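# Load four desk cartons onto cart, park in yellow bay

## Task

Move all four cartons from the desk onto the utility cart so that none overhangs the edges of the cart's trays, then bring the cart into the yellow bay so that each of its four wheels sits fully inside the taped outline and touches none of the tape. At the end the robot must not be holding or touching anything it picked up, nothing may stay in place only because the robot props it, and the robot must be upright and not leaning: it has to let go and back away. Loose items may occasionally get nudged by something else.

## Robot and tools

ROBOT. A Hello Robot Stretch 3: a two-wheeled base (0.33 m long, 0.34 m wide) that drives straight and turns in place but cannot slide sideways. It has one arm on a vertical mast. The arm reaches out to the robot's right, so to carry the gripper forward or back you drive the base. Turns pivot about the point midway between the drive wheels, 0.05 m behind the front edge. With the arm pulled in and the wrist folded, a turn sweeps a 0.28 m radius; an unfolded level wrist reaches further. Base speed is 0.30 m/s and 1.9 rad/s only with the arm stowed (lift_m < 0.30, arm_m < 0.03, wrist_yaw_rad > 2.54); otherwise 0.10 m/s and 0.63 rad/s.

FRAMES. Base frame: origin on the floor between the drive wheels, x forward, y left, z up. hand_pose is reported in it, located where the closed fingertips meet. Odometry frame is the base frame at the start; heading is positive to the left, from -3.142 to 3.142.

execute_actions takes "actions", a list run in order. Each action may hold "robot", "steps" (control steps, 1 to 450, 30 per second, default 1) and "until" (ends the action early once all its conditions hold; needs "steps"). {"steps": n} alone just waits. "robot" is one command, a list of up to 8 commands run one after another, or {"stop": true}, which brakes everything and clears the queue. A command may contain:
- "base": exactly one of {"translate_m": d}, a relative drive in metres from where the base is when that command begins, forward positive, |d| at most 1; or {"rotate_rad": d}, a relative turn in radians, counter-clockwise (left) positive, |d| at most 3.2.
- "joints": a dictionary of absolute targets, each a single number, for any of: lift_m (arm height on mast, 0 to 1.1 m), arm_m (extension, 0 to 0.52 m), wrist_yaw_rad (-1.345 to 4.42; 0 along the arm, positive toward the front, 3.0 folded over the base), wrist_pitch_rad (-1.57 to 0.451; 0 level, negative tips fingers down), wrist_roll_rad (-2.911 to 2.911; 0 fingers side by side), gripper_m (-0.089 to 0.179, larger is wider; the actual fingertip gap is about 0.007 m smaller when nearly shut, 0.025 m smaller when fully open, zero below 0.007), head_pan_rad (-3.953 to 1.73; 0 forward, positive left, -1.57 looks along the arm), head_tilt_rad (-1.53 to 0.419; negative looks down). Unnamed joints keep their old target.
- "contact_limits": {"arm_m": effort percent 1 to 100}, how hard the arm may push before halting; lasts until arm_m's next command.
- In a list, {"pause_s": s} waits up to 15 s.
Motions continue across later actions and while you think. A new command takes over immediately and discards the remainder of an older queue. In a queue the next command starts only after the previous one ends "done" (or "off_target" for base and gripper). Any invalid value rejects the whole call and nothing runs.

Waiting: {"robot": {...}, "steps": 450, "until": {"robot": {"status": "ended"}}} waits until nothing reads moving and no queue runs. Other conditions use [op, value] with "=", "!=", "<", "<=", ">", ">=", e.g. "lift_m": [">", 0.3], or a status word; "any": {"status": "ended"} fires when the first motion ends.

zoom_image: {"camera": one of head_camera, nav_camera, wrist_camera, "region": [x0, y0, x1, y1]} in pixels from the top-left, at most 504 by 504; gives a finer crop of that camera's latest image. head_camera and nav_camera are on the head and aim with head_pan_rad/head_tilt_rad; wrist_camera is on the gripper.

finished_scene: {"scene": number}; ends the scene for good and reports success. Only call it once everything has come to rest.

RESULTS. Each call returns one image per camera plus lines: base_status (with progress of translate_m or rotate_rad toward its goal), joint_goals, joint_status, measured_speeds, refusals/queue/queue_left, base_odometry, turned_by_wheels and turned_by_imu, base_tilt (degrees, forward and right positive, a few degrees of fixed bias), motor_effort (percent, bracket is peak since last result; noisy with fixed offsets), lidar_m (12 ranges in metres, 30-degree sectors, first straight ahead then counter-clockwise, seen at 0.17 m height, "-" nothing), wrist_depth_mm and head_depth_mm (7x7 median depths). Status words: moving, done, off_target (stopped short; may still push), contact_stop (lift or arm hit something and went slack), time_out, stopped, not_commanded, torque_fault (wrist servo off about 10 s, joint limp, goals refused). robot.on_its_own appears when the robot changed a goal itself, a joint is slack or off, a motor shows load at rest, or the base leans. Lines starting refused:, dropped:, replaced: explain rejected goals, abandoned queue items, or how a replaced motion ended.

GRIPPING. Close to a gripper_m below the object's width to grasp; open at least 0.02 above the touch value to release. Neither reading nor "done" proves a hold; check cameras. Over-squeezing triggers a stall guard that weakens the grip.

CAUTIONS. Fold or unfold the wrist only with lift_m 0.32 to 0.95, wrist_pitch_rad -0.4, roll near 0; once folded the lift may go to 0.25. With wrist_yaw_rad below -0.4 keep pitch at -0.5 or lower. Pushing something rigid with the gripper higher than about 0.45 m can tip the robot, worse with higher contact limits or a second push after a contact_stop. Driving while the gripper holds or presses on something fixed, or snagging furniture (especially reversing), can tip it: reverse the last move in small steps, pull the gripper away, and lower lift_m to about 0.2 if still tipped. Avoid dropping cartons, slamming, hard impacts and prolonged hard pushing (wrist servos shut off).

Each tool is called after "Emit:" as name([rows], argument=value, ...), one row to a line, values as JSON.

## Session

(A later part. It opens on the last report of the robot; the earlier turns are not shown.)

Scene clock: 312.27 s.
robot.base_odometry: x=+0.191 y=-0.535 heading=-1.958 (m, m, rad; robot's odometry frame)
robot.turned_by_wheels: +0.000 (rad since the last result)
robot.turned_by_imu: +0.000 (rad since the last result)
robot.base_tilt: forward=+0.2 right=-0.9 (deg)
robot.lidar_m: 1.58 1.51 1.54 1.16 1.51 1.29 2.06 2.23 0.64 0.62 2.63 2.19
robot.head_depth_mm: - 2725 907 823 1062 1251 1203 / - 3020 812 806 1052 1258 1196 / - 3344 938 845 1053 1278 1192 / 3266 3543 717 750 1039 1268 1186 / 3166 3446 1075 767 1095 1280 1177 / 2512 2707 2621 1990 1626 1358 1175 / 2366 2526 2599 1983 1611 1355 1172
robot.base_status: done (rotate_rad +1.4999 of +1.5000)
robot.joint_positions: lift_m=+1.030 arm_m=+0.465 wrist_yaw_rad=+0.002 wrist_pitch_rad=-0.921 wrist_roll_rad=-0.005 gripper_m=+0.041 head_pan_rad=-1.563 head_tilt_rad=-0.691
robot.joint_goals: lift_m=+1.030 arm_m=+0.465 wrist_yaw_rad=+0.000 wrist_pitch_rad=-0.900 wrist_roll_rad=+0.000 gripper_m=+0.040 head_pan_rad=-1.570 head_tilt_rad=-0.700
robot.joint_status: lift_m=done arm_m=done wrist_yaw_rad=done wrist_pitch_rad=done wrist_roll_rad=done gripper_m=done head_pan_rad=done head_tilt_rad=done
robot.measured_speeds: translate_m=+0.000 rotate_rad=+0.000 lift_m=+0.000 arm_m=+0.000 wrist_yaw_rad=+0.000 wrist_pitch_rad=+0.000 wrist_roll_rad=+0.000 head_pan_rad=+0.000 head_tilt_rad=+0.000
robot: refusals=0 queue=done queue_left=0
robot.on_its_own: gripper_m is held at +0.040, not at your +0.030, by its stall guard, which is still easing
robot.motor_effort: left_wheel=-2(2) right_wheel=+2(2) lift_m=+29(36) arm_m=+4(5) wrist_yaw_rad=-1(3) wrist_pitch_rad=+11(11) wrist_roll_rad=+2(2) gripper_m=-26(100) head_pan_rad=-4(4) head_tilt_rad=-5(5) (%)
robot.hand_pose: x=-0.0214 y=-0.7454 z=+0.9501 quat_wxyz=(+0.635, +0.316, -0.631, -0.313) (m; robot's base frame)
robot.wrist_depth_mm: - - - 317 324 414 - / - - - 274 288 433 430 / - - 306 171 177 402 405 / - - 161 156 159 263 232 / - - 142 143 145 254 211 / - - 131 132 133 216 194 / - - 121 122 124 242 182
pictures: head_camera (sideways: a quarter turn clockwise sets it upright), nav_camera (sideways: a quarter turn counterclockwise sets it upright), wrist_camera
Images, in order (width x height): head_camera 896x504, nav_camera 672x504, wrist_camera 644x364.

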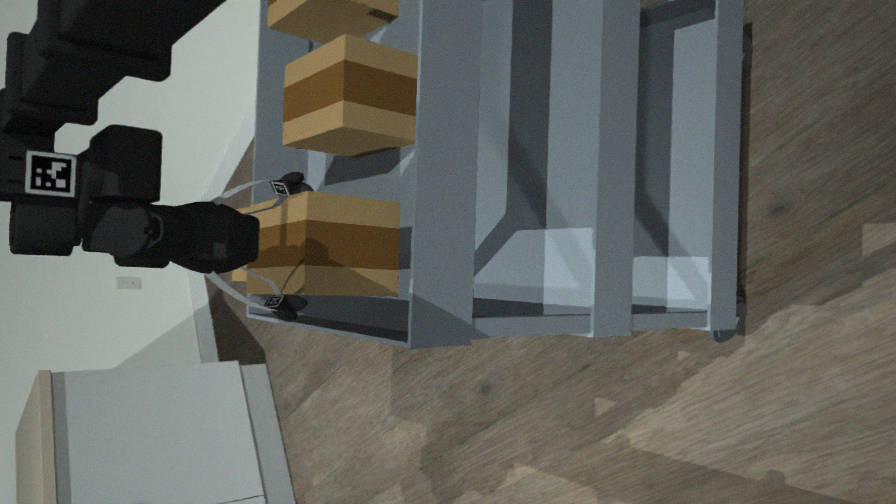

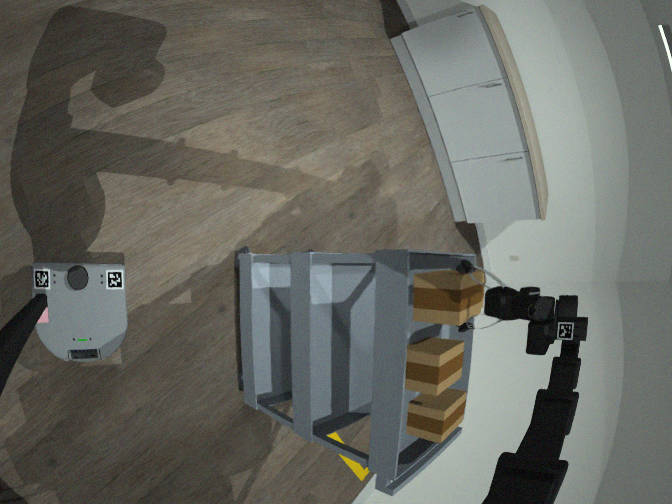

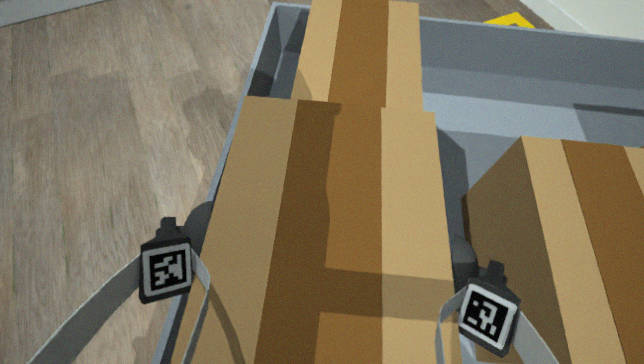

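Emit:
execute_actions([
  {"robot":[{"joints":{"lift_m":0.971}},{"joints":{"gripper_m":0.145}},{"joints":{"lift_m":1.05}}],"steps":450,"until":{"robot":{"status":"ended"}}},
])

Scene clock: 318.37 s.
robot.base_odometry: x=+0.191 y=-0.535 heading=-1.958 (m, m, rad; robot's odometry frame)
robot.turned_by_wheels: +0.000 (rad since the last result)
robot.turned_by_imu: +0.000 (rad since the last result)
robot.base_tilt: forward=+0.1 right=-0.9 (deg)
robot.lidar_m: 1.58 1.51 1.55 1.16 1.51 1.29 2.06 2.23 0.64 0.62 2.64 2.18
robot.head_depth_mm: - 2644 909 824 1061 1248 1195 / 2819 2960 812 806 1054 1255 1198 / - 3257 953 847 1046 1281 1189 / 3256 3439 783 751 1039 1270 1184 / 3161 3405 1069 768 1092 1271 1179 / 2528 2691 2604 2003 1624 1358 1171 / 2376 2529 2579 1985 1599 1360 1169
robot.base_status: done (rotate_rad +1.4999 of +1.5000)
robot.joint_positions: lift_m=+1.050 arm_m=+0.465 wrist_yaw_rad=+0.002 wrist_pitch_rad=-0.911 wrist_roll_rad=-0.005 gripper_m=+0.145 head_pan_rad=-1.563 head_tilt_rad=-0.691
robot.joint_goals: lift_m=+1.050 arm_m=+0.465 wrist_yaw_rad=+0.000 wrist_pitch_rad=-0.900 wrist_roll_rad=+0.000 gripper_m=+0.145 head_pan_rad=-1.570 head_tilt_rad=-0.700
robot.joint_status: lift_m=done arm_m=done wrist_yaw_rad=done wrist_pitch_rad=done wrist_roll_rad=done gripper_m=done head_pan_rad=done head_tilt_rad=done
robot.measured_speeds: translate_m=+0.000 rotate_rad=+0.000 lift_m=+0.000 arm_m=+0.000 wrist_yaw_rad=+0.000 wrist_pitch_rad=+0.000 wrist_roll_rad=+0.000 head_pan_rad=+0.000 head_tilt_rad=+0.000
robot: refusals=0 queue=done queue_left=0
robot.motor_effort: left_wheel=-3(3) right_wheel=+2(2) lift_m=+32(36) arm_m=+4(4) wrist_yaw_rad=-2(3) wrist_pitch_rad=+6(11) wrist_roll_rad=+2(2) gripper_m=-1(79) head_pan_rad=-4(4) head_tilt_rad=-5(5) (%)
robot.hand_pose: x=-0.0214 y=-0.7476 z=+0.9713 quat_wxyz=(+0.637, +0.313, -0.633, -0.310) (m; robot's base frame)
robot.wrist_depth_mm: - - - 436 - - - / - - - 315 433 451 430 / - - - 288 289 429 437 / - - 385 250 382 264 254 / - - 291 231 343 255 234 / - - 269 212 321 221 217 / - - 254 197 300 277 200
pictures: head_camera (sideways: a quarter turn clockwise sets it upright), nav_camera (sideways: a quarter turn counterclockwise sets it upright), wrist_camera
Images, in order (width x height): head_camera 896x504, nav_camera 672x504, wrist_camera 644x364.

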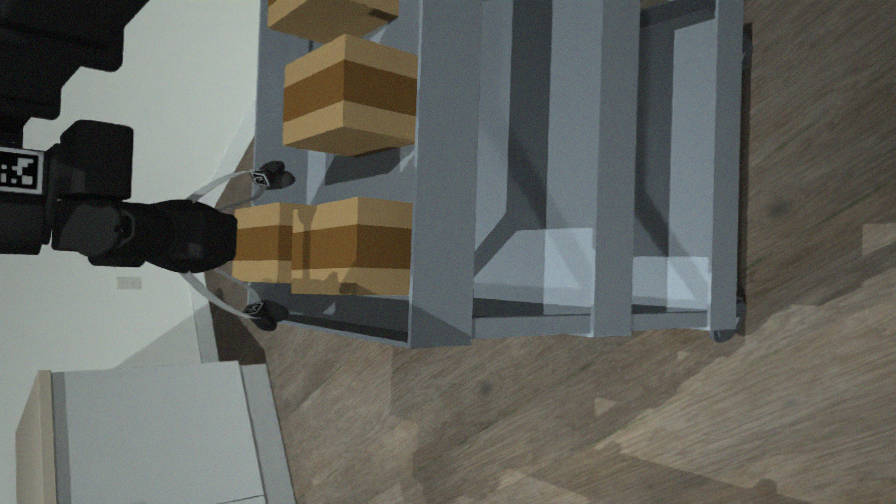

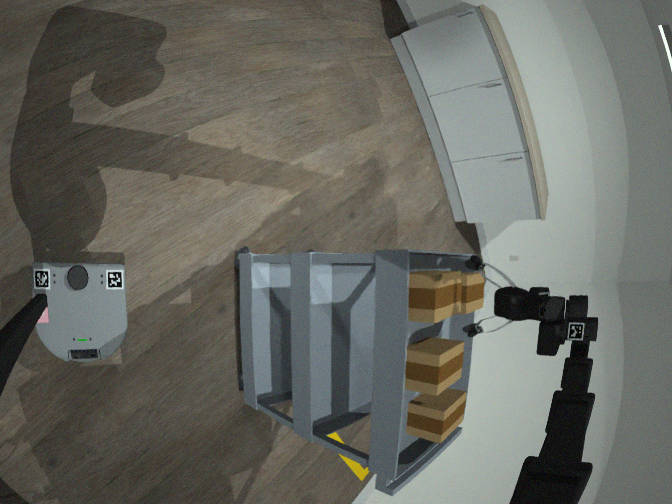

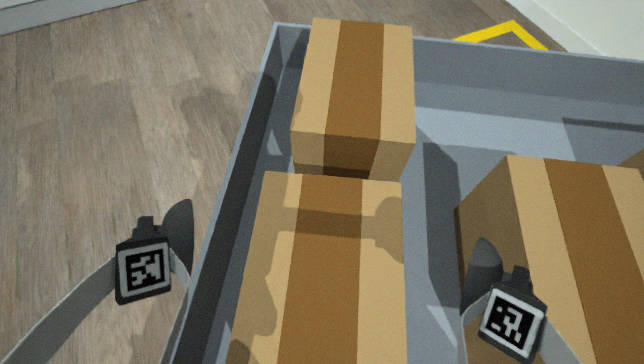

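Emit:
execute_actions([
  {"robot":{"base":{"rotate_rad":-1.058},"joints":{"arm_m":0.05,"wrist_yaw_rad":2.0}},"steps":100,"until":{"robot":{"arm_m":["<",0.27]}}},
  {"robot":{"joints":{"lift_m":0.40,"wrist_pitch_rad":0.0,"gripper_m":0.15,"head_pan_rad":-0.1,"head_tilt_rad":-0.9}},"steps":100,"until":{"robot":{"base_status":["!=","moving"]}}},
  {"robot":[{"base":{"translate_m":0.357}},{"base":{"rotate_rad":-1.018}}],"steps":450,"until":{"robot":{"status":"ended"}}},
])

Scene clock: 359.63 s.
robot.base_odometry: x=-0.164 y=-0.580 heading=+2.250 (m, m, rad; robot's odometry frame)
robot.turned_by_wheels: -2.076 (rad since the last result)
robot.turned_by_imu: -2.060 (rad since the last result)
robot.base_tilt: forward=+0.2 right=-0.9 (deg)
robot.lidar_m: 0.33 0.38 2.27 1.98 1.58 1.52 1.58 1.50 1.86 1.59 2.31 0.43
robot.head_depth_mm: 1933 845 772 1035 1450 1272 1136 / 1987 741 746 1014 1272 1271 1131 / 2053 760 633 680 964 1258 1126 / 2172 884 649 601 918 1185 1122 / 2278 871 566 538 875 1063 1112 / 2399 834 560 548 591 1171 1104 / 2488 683 612 633 1324 1237 1102
robot.base_status: done (rotate_rad -1.0179 of -1.0180)
robot.joint_positions: lift_m=+0.400 arm_m=+0.050 wrist_yaw_rad=+1.998 wrist_pitch_rad=-0.020 wrist_roll_rad=-0.004 gripper_m=+0.150 head_pan_rad=-0.107 head_tilt_rad=-0.889
robot.joint_goals: lift_m=+0.400 arm_m=+0.050 wrist_yaw_rad=+2.000 wrist_pitch_rad=+0.000 wrist_roll_rad=+0.000 gripper_m=+0.150 head_pan_rad=-0.100 head_tilt_rad=-0.900
robot.joint_status: lift_m=done arm_m=done wrist_yaw_rad=done wrist_pitch_rad=done wrist_roll_rad=done gripper_m=done head_pan_rad=done head_tilt_rad=done
robot.measured_speeds: translate_m=+0.000 rotate_rad=+0.000 lift_m=+0.000 arm_m=+0.000 wrist_yaw_rad=+0.000 wrist_pitch_rad=+0.000 wrist_roll_rad=+0.000 head_pan_rad=+0.000 head_tilt_rad=+0.000
robot: refusals=0 queue=done queue_left=0
robot.motor_effort: left_wheel=+3(12) right_wheel=-2(7) lift_m=+27(33) arm_m=-5(8) wrist_yaw_rad=+1(3) wrist_pitch_rad=+11(11) wrist_roll_rad=+1(2) gripper_m=-1(34) head_pan_rad=+5(53) head_tilt_rad=-6(28) (%)
robot.hand_pose: x=+0.2114 y=-0.0893 z=+0.5096 quat_wxyz=(+0.390, +0.597, -0.375, +0.592) (m; robot's base frame)
robot.wrist_depth_mm: - - - 642 599 541 500 / - - - - - - - / - - - - - - - / - - - 336 335 335 507 / - - - 343 342 345 344 / - 928 983 846 839 - - / 758 793 741 647 671 - -
pictures: head_camera (sideways: a quarter turn clockwise sets it upright), nav_camera (sideways: a quarter turn counterclockwise sets it upright), wrist_camera
Images, in order (width x height): head_camera 896x504, nav_camera 672x504, wrist_camera 644x364.

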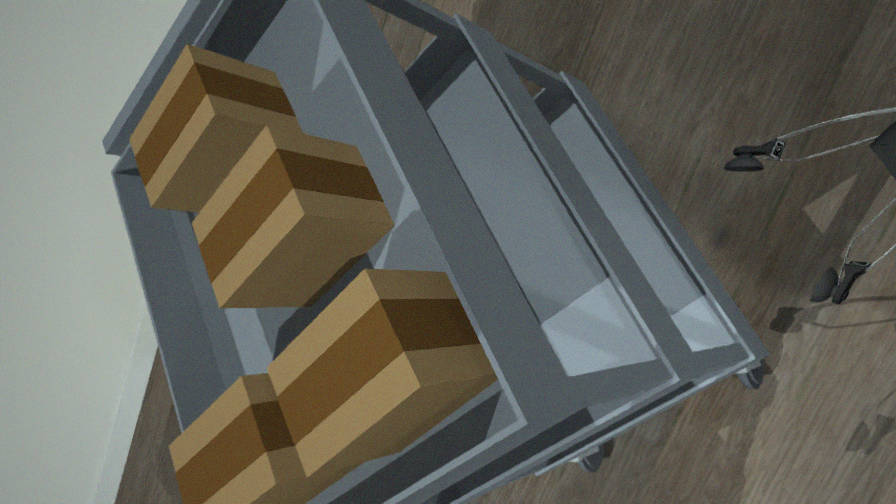

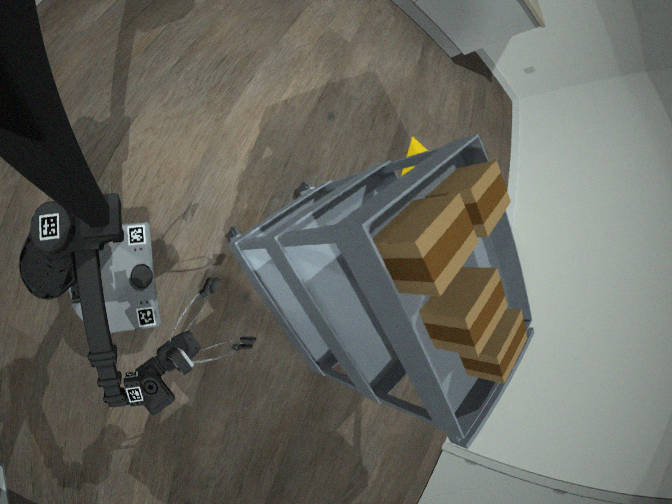

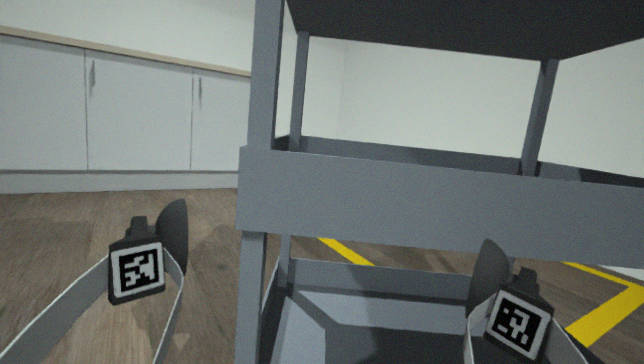

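Emit:
execute_actions([
  {"robot":[{"base":{"translate_m":0.15},"joints":{"arm_m":0.085,"head_tilt_rad":-1.0}},{"base":{"translate_m":0.35}}],"steps":450,"until":{"robot":{"status":"ended"}}},
])

Scene clock: 369.03 s.
robot.base_odometry: x=-0.478 y=-0.190 heading=+2.250 (m, m, rad; robot's odometry frame)
robot.turned_by_wheels: +0.000 (rad since the last result)
robot.turned_by_imu: +0.001 (rad since the last result)
robot.base_tilt: forward=+0.2 right=-0.9 (deg)
robot.lidar_m: 0.16 0.16 2.04 2.10 1.75 1.96 2.03 1.90 1.69 2.18 0.41 0.20
robot.head_depth_mm: 1572 611 591 592 889 1237 1129 / 1651 645 515 557 765 1192 1154 / 1749 766 511 537 534 1096 1112 / 1827 748 577 578 475 791 1116 / 1905 728 663 437 428 743 1088 / 2011 709 515 433 451 476 1085 / 2139 2014 514 539 506 1165 1086
robot.base_status: done (translate_m +0.3500 of +0.3500)
robot.joint_positions: lift_m=+0.400 arm_m=+0.085 wrist_yaw_rad=+1.982 wrist_pitch_rad=-0.022 wrist_roll_rad=-0.004 gripper_m=+0.150 head_pan_rad=-0.107 head_tilt_rad=-0.988
robot.joint_goals: lift_m=+0.400 arm_m=+0.085 wrist_yaw_rad=+2.000 wrist_pitch_rad=+0.000 wrist_roll_rad=+0.000 gripper_m=+0.150 head_pan_rad=-0.100 head_tilt_rad=-1.000
robot.joint_status: lift_m=done arm_m=done wrist_yaw_rad=done wrist_pitch_rad=done wrist_roll_rad=done gripper_m=done head_pan_rad=done head_tilt_rad=done
robot.measured_speeds: translate_m=+0.000 rotate_rad=+0.000 lift_m=+0.000 arm_m=+0.000 wrist_yaw_rad=+0.000 wrist_pitch_rad=+0.000 wrist_roll_rad=+0.000 head_pan_rad=+0.000 head_tilt_rad=+0.000
robot: refusals=0 queue=done queue_left=0
robot.on_its_own: wrist_yaw_rad is at rest, and its effort (+19) is outside its rest range (-12 to +12)
robot.motor_effort: left_wheel=-1(11) right_wheel=+3(17) lift_m=+27(26) arm_m=-1(6) wrist_yaw_rad=+19(25) wrist_pitch_rad=+11(11) wrist_roll_rad=+2(2) gripper_m=-4(6) head_pan_rad=+4(5) head_tilt_rad=-7(21) (%)
robot.hand_pose: x=+0.2130 y=-0.1278 z=+0.5090 quat_wxyz=(+0.395, +0.595, -0.379, +0.589) (m; robot's base frame)
robot.wrist_depth_mm: - - - - - 548 520 / - - - - - - - / 211 - - - - - - / 187 183 178 175 613 602 533 / 195 190 182 176 171 166 160 / 201 892 188 182 176 171 165 / 244 813 579 580 182 178 169
pictures: head_camera (sideways: a quarter turn clockwise sets it upright), nav_camera (sideways: a quarter turn counterclockwise sets it upright), wrist_camera
Images, in order (width x height): head_camera 896x504, nav_camera 672x504, wrist_camera 644x364.

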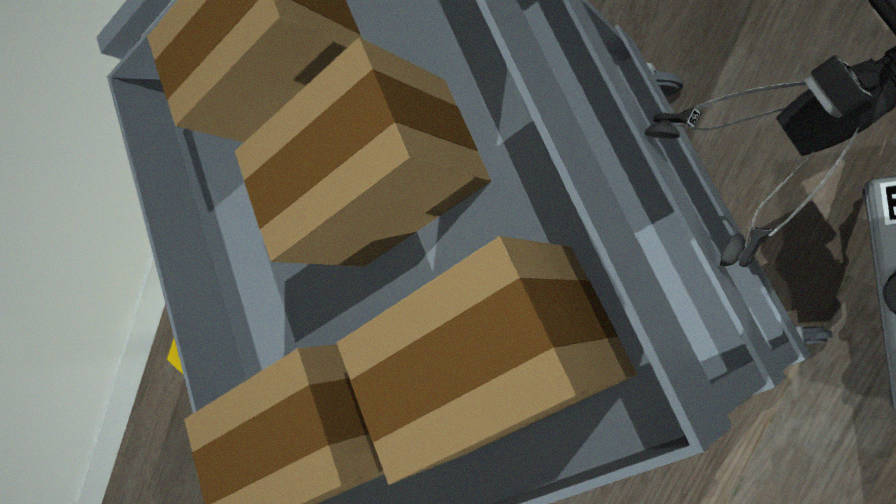

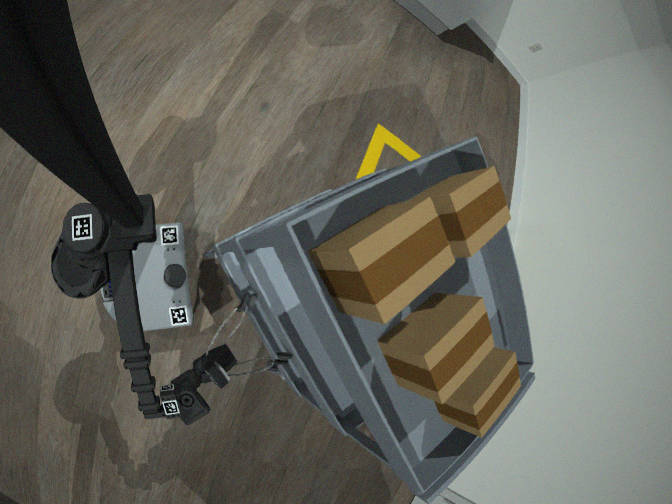

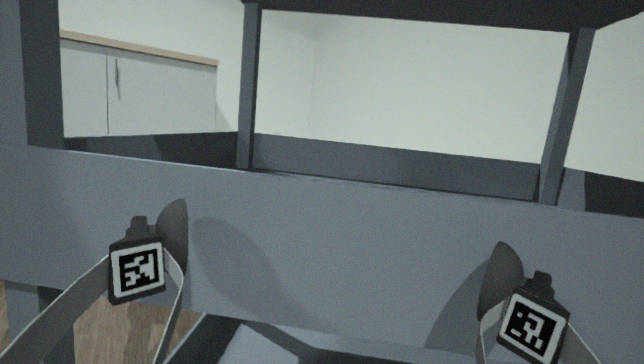

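Emit:
execute_actions([
  {"robot":{"base":{"translate_m":0.40},"joints":{"wrist_yaw_rad":1.95}},"steps":450,"until":{"robot":{"status":"ended"}}},
])

Scene clock: 377.33 s.
robot.base_odometry: x=-0.729 y=+0.121 heading=+2.250 (m, m, rad; robot's odometry frame)
robot.turned_by_wheels: +0.000 (rad since the last result)
robot.turned_by_imu: +0.001 (rad since the last result)
robot.base_tilt: forward=+0.1 right=-0.9 (deg)
robot.lidar_m: 0.21 0.21 1.85 1.91 2.35 2.04 2.39 2.25 1.87 2.06 0.38 0.24
robot.head_depth_mm: 1296 639 529 572 859 1208 1127 / 1355 766 513 556 800 1190 1129 / 1408 758 545 566 544 1098 1111 / 1463 747 670 457 509 1024 1117 / 1536 703 502 438 478 798 1098 / 1617 585 518 458 498 1143 1096 / 1703 702 654 583 1292 1198 1092
robot.base_status: done (translate_m +0.4000 of +0.4000)
robot.joint_positions: lift_m=+0.400 arm_m=+0.085 wrist_yaw_rad=+1.935 wrist_pitch_rad=-0.022 wrist_roll_rad=-0.004 gripper_m=+0.150 head_pan_rad=-0.107 head_tilt_rad=-0.988
robot.joint_goals: lift_m=+0.400 arm_m=+0.085 wrist_yaw_rad=+1.950 wrist_pitch_rad=+0.000 wrist_roll_rad=+0.000 gripper_m=+0.150 head_pan_rad=-0.100 head_tilt_rad=-1.000
robot.joint_status: lift_m=done arm_m=done wrist_yaw_rad=done wrist_pitch_rad=done wrist_roll_rad=done gripper_m=done head_pan_rad=done head_tilt_rad=done
robot.measured_speeds: translate_m=+0.000 rotate_rad=+0.000 lift_m=+0.000 arm_m=+0.000 wrist_yaw_rad=+0.000 wrist_pitch_rad=+0.000 wrist_roll_rad=+0.000 head_pan_rad=+0.000 head_tilt_rad=+0.000
robot: refusals=0 queue=done queue_left=0
robot.on_its_own: wrist_yaw_rad is at rest, and its effort (+16) is outside its rest range (-12 to +12)
robot.motor_effort: left_wheel=+0(6) right_wheel=+2(17) lift_m=+27(27) arm_m=-1(1) wrist_yaw_rad=+16(19) wrist_pitch_rad=+12(11) wrist_roll_rad=+1(2) gripper_m=-3(4) head_pan_rad=+4(4) head_tilt_rad=-7(7) (%)
robot.hand_pose: x=+0.2175 y=-0.1389 z=+0.5090 quat_wxyz=(+0.409, +0.586, -0.393, +0.579) (m; robot's base frame)
robot.wrist_depth_mm: - - - 632 - - 492 / - - - - - - - / - - - - - - 958 / 236 216 201 191 607 577 537 / - 228 206 191 178 166 157 / 971 916 213 196 182 174 160 / 263 758 580 616 191 177 162
pictures: head_camera (sideways: a quarter turn clockwise sets it upright), nav_camera (sideways: a quarter turn counterclockwise sets it upright), wrist_camera
Images, in order (width x height): head_camera 896x504, nav_camera 672x504, wrist_camera 644x364.

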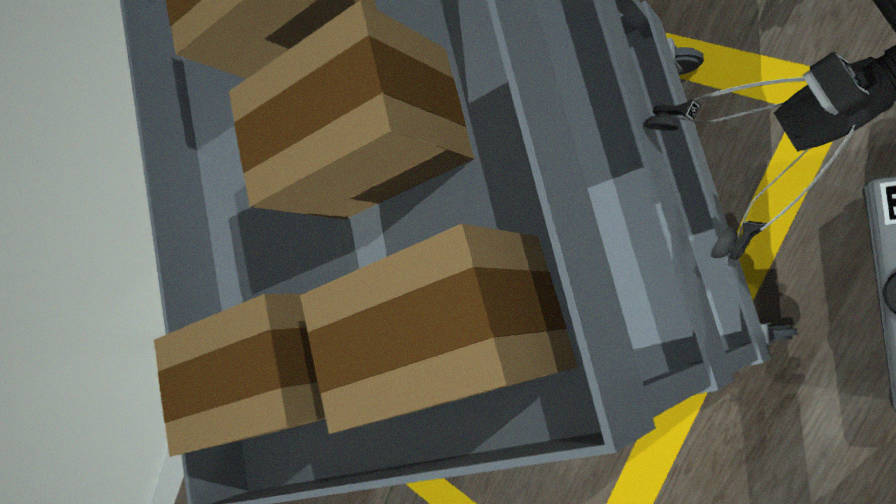

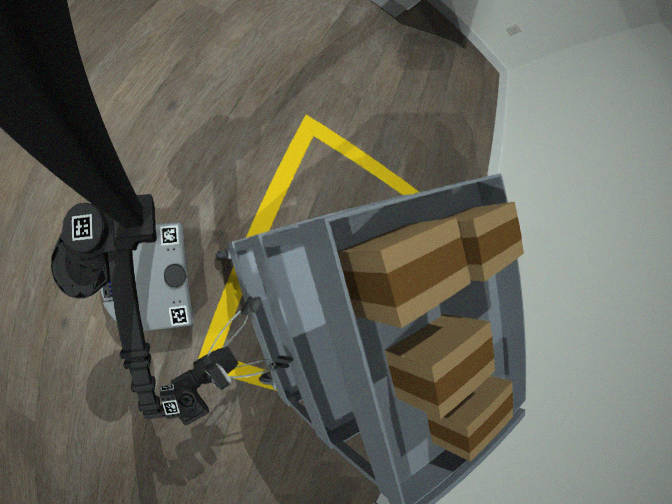

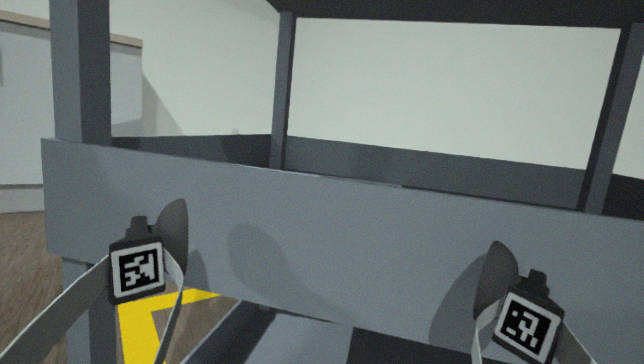

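Emit:
execute_actions([
  {"robot":{"base":{"translate_m":-0.16}},"steps":15},
  {"robot":{"joints":{"arm_m":0.25,"wrist_yaw_rad":1.33,"head_pan_rad":-0.7}},"steps":100,"until":{"robot":{"base_status":["!=","moving"]}}},
  {"robot":{"base":{"rotate_rad":0.353}},"steps":450,"until":{"robot":{"status":"ended"}}},
])

Scene clock: 394.63 s.
robot.base_odometry: x=-0.628 y=-0.004 heading=+2.603 (m, m, rad; robot's odometry frame)
robot.turned_by_wheels: +0.353 (rad since the last result)
robot.turned_by_imu: +0.349 (rad since the last result)
robot.base_tilt: forward=+0.1 right=-0.9 (deg)
robot.lidar_m: 0.37 1.92 1.93 2.22 2.16 2.17 2.11 1.79 2.23 1.77 0.45 0.37
robot.head_depth_mm: 1411 750 820 1557 1408 1219 1153 / 855 760 709 1020 1369 1225 1115 / 731 701 661 993 1302 1222 1121 / 869 608 623 950 1218 1219 1135 / 867 608 648 924 1087 1209 1098 / 1472 753 541 577 871 1166 1097 / 1530 598 506 542 886 1201 1086
robot.base_status: done (rotate_rad +0.3529 of +0.3530)
robot.joint_positions: lift_m=+0.400 arm_m=+0.250 wrist_yaw_rad=+1.332 wrist_pitch_rad=-0.020 wrist_roll_rad=-0.004 gripper_m=+0.150 head_pan_rad=-0.693 head_tilt_rad=-0.988
robot.joint_goals: lift_m=+0.400 arm_m=+0.250 wrist_yaw_rad=+1.330 wrist_pitch_rad=+0.000 wrist_roll_rad=+0.000 gripper_m=+0.150 head_pan_rad=-0.700 head_tilt_rad=-1.000
robot.joint_status: lift_m=done arm_m=done wrist_yaw_rad=done wrist_pitch_rad=done wrist_roll_rad=done gripper_m=done head_pan_rad=done head_tilt_rad=done
robot.measured_speeds: translate_m=+0.000 rotate_rad=+0.000 lift_m=+0.000 arm_m=+0.000 wrist_yaw_rad=+0.000 wrist_pitch_rad=+0.000 wrist_roll_rad=+0.000 head_pan_rad=+0.000 head_tilt_rad=+0.000
robot: refusals=0 queue=done queue_left=0
robot.motor_effort: left_wheel=-2(7) right_wheel=+2(7) lift_m=+27(26) arm_m=+4(4) wrist_yaw_rad=-3(14) wrist_pitch_rad=+11(12) wrist_roll_rad=+2(2) gripper_m=-1(3) head_pan_rad=-5(48) head_tilt_rad=-7(7) (%)
robot.hand_pose: x=+0.2270 y=-0.4552 z=+0.5095 quat_wxyz=(+0.562, +0.442, -0.550, +0.432) (m; robot's base frame)
robot.wrist_depth_mm: - - - - 612 - 871 / - - - - - - 919 / 507 686 674 - - - 922 / 228 229 230 233 235 238 941 / 235 235 237 239 239 241 964 / - 687 727 735 247 247 951 / 570 587 618 638 863 - 952
pictures: head_camera (sideways: a quarter turn clockwise sets it upright), nav_camera (sideways: a quarter turn counterclockwise sets it upright), wrist_camera
Images, in order (width x height): head_camera 896x504, nav_camera 672x504, wrist_camera 644x364.

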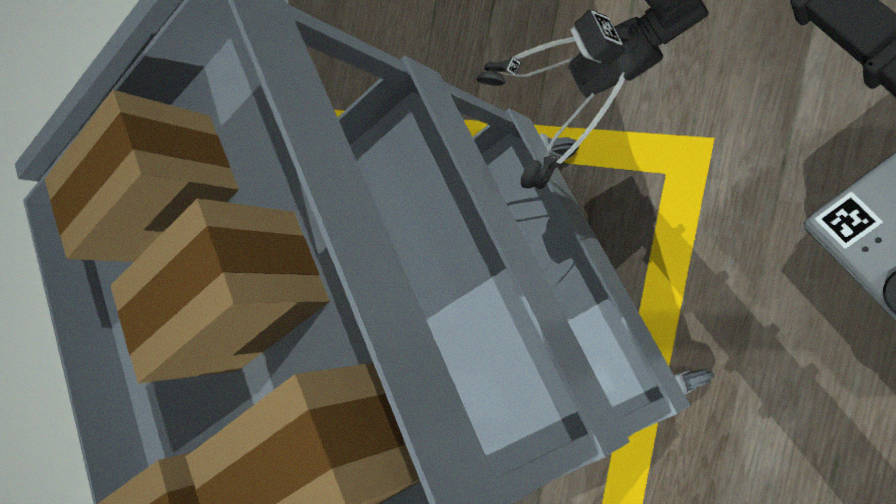

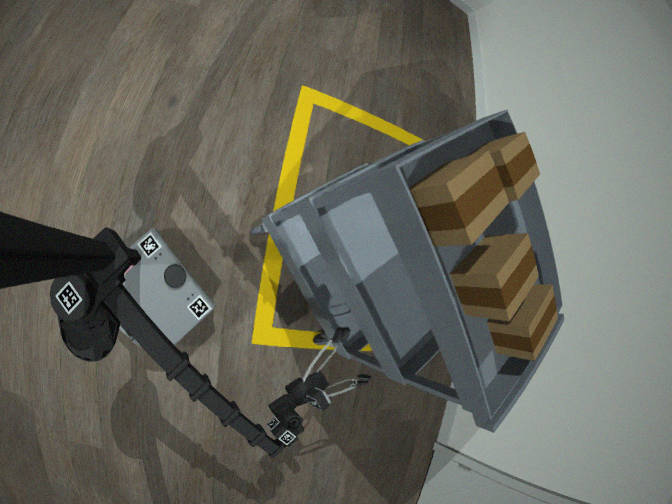

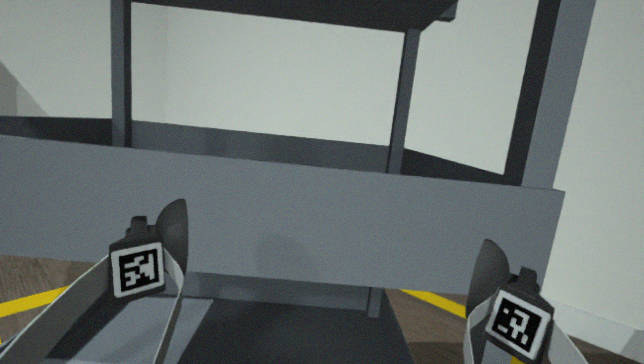

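Emit:
execute_actions([
  {"robot":[{"base":{"translate_m":0.05},"joints":{"arm_m":0.20,"wrist_yaw_rad":1.36}},{"base":{"translate_m":0.33}}],"steps":450,"until":{"robot":{"status":"ended"}}},
])

Scene clock: 405.53 s.
robot.base_odometry: x=-0.954 y=+0.191 heading=+2.603 (m, m, rad; robot's odometry frame)
robot.turned_by_wheels: +0.000 (rad since the last result)
robot.turned_by_imu: -0.002 (rad since the last result)
robot.base_tilt: forward=+0.1 right=-0.9 (deg)
robot.lidar_m: 0.41 1.64 1.65 1.99 2.12 2.42 2.48 2.07 2.36 0.63 0.43 0.40
robot.head_depth_mm: 870 671 701 986 1359 1206 1149 / 867 689 647 984 1250 1222 1119 / 885 600 619 955 1224 1218 1122 / 1191 646 657 936 1177 1216 1131 / 1217 762 552 924 1089 1195 1098 / 705 583 531 690 892 1200 1094 / 1257 722 628 683 1330 1196 1088
robot.base_status: done (translate_m +0.3300 of +0.3300)
robot.joint_positions: lift_m=+0.400 arm_m=+0.200 wrist_yaw_rad=+1.297 wrist_pitch_rad=-0.021 wrist_roll_rad=-0.003 gripper_m=+0.150 head_pan_rad=-0.693 head_tilt_rad=-0.988
robot.joint_goals: lift_m=+0.400 arm_m=+0.200 wrist_yaw_rad=+1.306 wrist_pitch_rad=+0.000 wrist_roll_rad=+0.000 gripper_m=+0.150 head_pan_rad=-0.700 head_tilt_rad=-1.000
robot.joint_status: lift_m=done arm_m=done wrist_yaw_rad=done wrist_pitch_rad=done wrist_roll_rad=done gripper_m=done head_pan_rad=done head_tilt_rad=done
robot.measured_speeds: translate_m=+0.000 rotate_rad=+0.000 lift_m=+0.000 arm_m=+0.000 wrist_yaw_rad=+0.000 wrist_pitch_rad=+0.000 wrist_roll_rad=+0.000 head_pan_rad=+0.000 head_tilt_rad=+0.000
robot: refusals=0 queue=done queue_left=0
robot.on_its_own: wrist_yaw_rad is held at +1.306, not at your +1.360, by its stall guard, which is not easing now
robot.motor_effort: left_wheel=-4(12) right_wheel=+6(34) lift_m=+27(27) arm_m=-4(5) wrist_yaw_rad=+9(42) wrist_pitch_rad=+11(12) wrist_roll_rad=+2(2) gripper_m=-2(8) head_pan_rad=-4(4) head_tilt_rad=-7(7) (%)
robot.hand_pose: x=+0.2248 y=-0.4143 z=+0.5093 quat_wxyz=(+0.569, +0.432, -0.558, +0.422) (m; robot's base frame)
robot.wrist_depth_mm: - - - - 994 526 740 / - - - - - 875 779 / 398 538 690 - - 904 743 / 227 212 200 189 599 558 417 / 234 221 202 190 177 166 158 / - 895 210 194 181 169 161 / 781 553 618 616 190 178 163
pictures: head_camera (sideways: a quarter turn clockwise sets it upright), nav_camera (sideways: a quarter turn counterclockwise sets it upright), wrist_camera
Images, in order (width x height): head_camera 896x504, nav_camera 672x504, wrist_camera 644x364.

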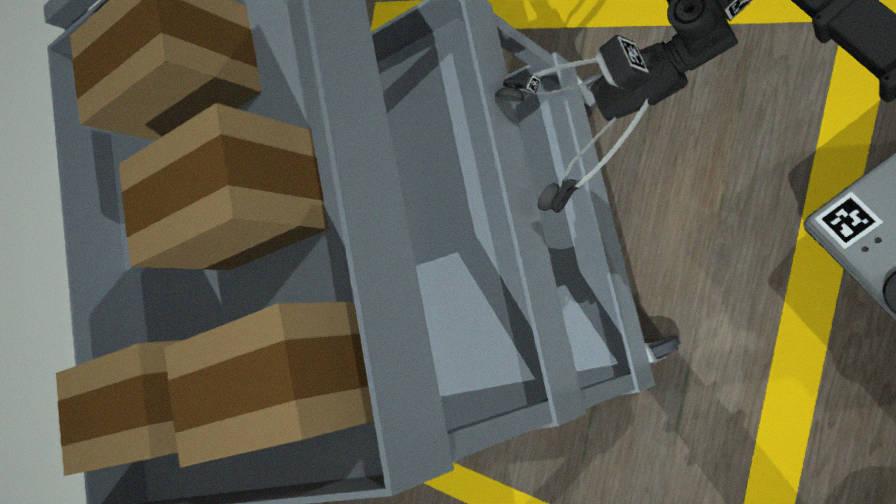

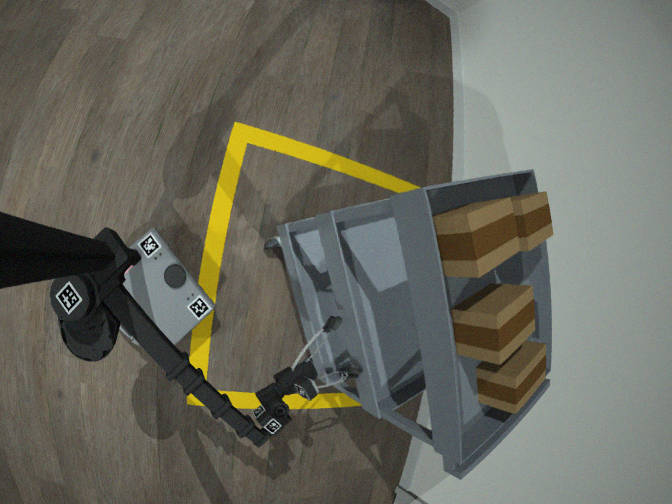

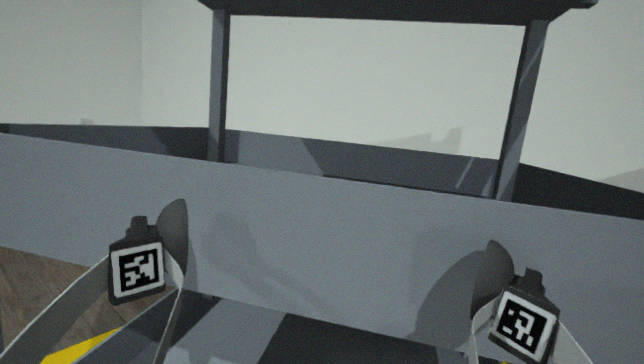

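Emit:
execute_actions([
  {"robot":{"base":{"translate_m":-0.2}},"steps":20},
  {"robot":{"joints":{"lift_m":0.0,"wrist_pitch_rad":-0.2,"wrist_yaw_rad":1.15}},"steps":450,"until":{"robot":{"status":"ended"}}},
])

Scene clock: 413.90 s.
robot.base_odometry: x=-0.783 y=+0.089 heading=+2.603 (m, m, rad; robot's odometry frame)
robot.turned_by_wheels: +0.000 (rad since the last result)
robot.turned_by_imu: -0.001 (rad since the last result)
robot.base_tilt: forward=+0.1 right=-0.9 (deg)
robot.lidar_m: 0.59 1.79 1.80 2.15 2.28 2.29 2.28 1.92 2.37 1.65 0.62 0.58
robot.head_depth_mm: 1253 756 1752 1562 1374 1240 1114 / 864 754 1078 1504 1383 1252 1118 / 755 780 1099 1315 1357 1225 1122 / 807 701 1084 1278 1336 1212 1135 / 710 684 1059 1022 1310 1212 1097 / 886 773 1046 1009 1277 1206 1092 / 720 623 1022 969 1314 1198 1088
robot.base_status: done (translate_m -0.2000 of -0.2000)
robot.joint_positions: lift_m=+0.000 arm_m=+0.200 wrist_yaw_rad=+1.153 wrist_pitch_rad=-0.215 wrist_roll_rad=-0.003 gripper_m=+0.150 head_pan_rad=-0.693 head_tilt_rad=-0.988
robot.joint_goals: lift_m=+0.000 arm_m=+0.200 wrist_yaw_rad=+1.150 wrist_pitch_rad=-0.200 wrist_roll_rad=+0.000 gripper_m=+0.150 head_pan_rad=-0.700 head_tilt_rad=-1.000
robot.joint_status: lift_m=done arm_m=done wrist_yaw_rad=done wrist_pitch_rad=done wrist_roll_rad=done gripper_m=done head_pan_rad=done head_tilt_rad=done
robot.measured_speeds: translate_m=+0.000 rotate_rad=+0.000 lift_m=+0.000 arm_m=+0.000 wrist_yaw_rad=+0.000 wrist_pitch_rad=+0.000 wrist_roll_rad=+0.000 head_pan_rad=+0.000 head_tilt_rad=+0.000
robot: refusals=0 queue=done queue_left=0
robot.motor_effort: left_wheel=-1(11) right_wheel=+1(6) lift_m=+27(26) arm_m=-4(4) wrist_yaw_rad=-3(9) wrist_pitch_rad=+7(12) wrist_roll_rad=+2(1) gripper_m=+0(1) head_pan_rad=-4(4) head_tilt_rad=-7(7) (%)
robot.hand_pose: x=+0.2027 y=-0.4448 z=+0.0606 quat_wxyz=(+0.632, +0.446, -0.547, +0.320) (m; robot's base frame)
robot.wrist_depth_mm: 345 334 328 320 312 899 813 / 955 900 - 340 333 946 851 / 491 585 633 722 406 951 846 / 352 373 390 420 377 486 530 / 261 281 281 295 312 334 345 / 213 196 220 228 236 258 256 / 165 174 179 186 192 - 206
pictures: head_camera (sideways: a quarter turn clockwise sets it upright), nav_camera (sideways: a quarter turn counterclockwise sets it upright), wrist_camera
Images, in order (width x height): head_camera 896x504, nav_camera 672x504, wrist_camera 644x364.

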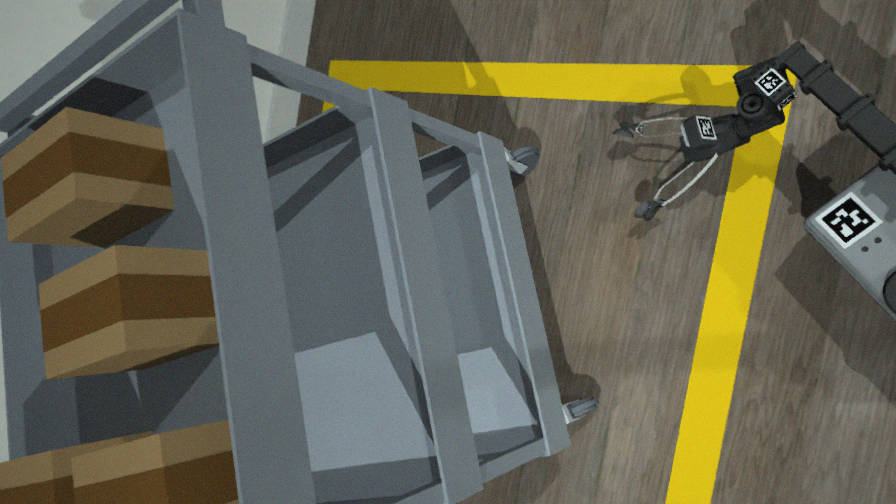

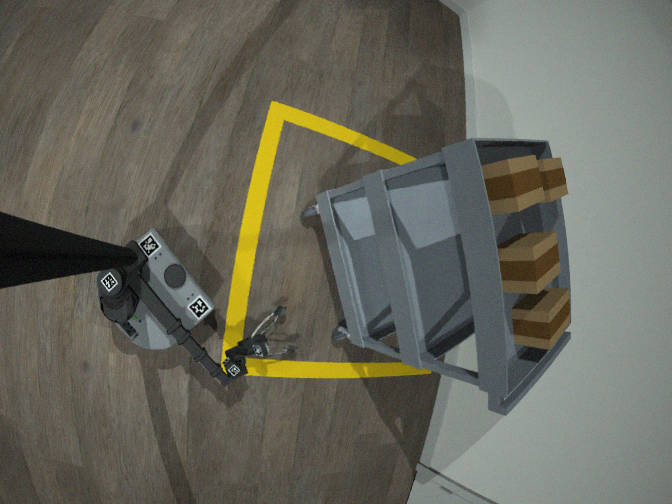

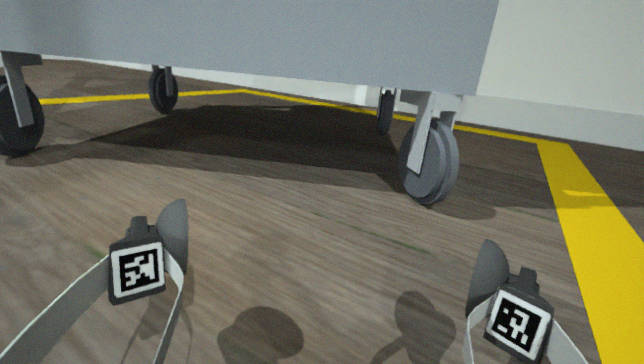

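All four wheels are inside the tape, and the robot is clear of the cart.

Emit:
finished_scene(scene=2)

The scene is finished: the task was done.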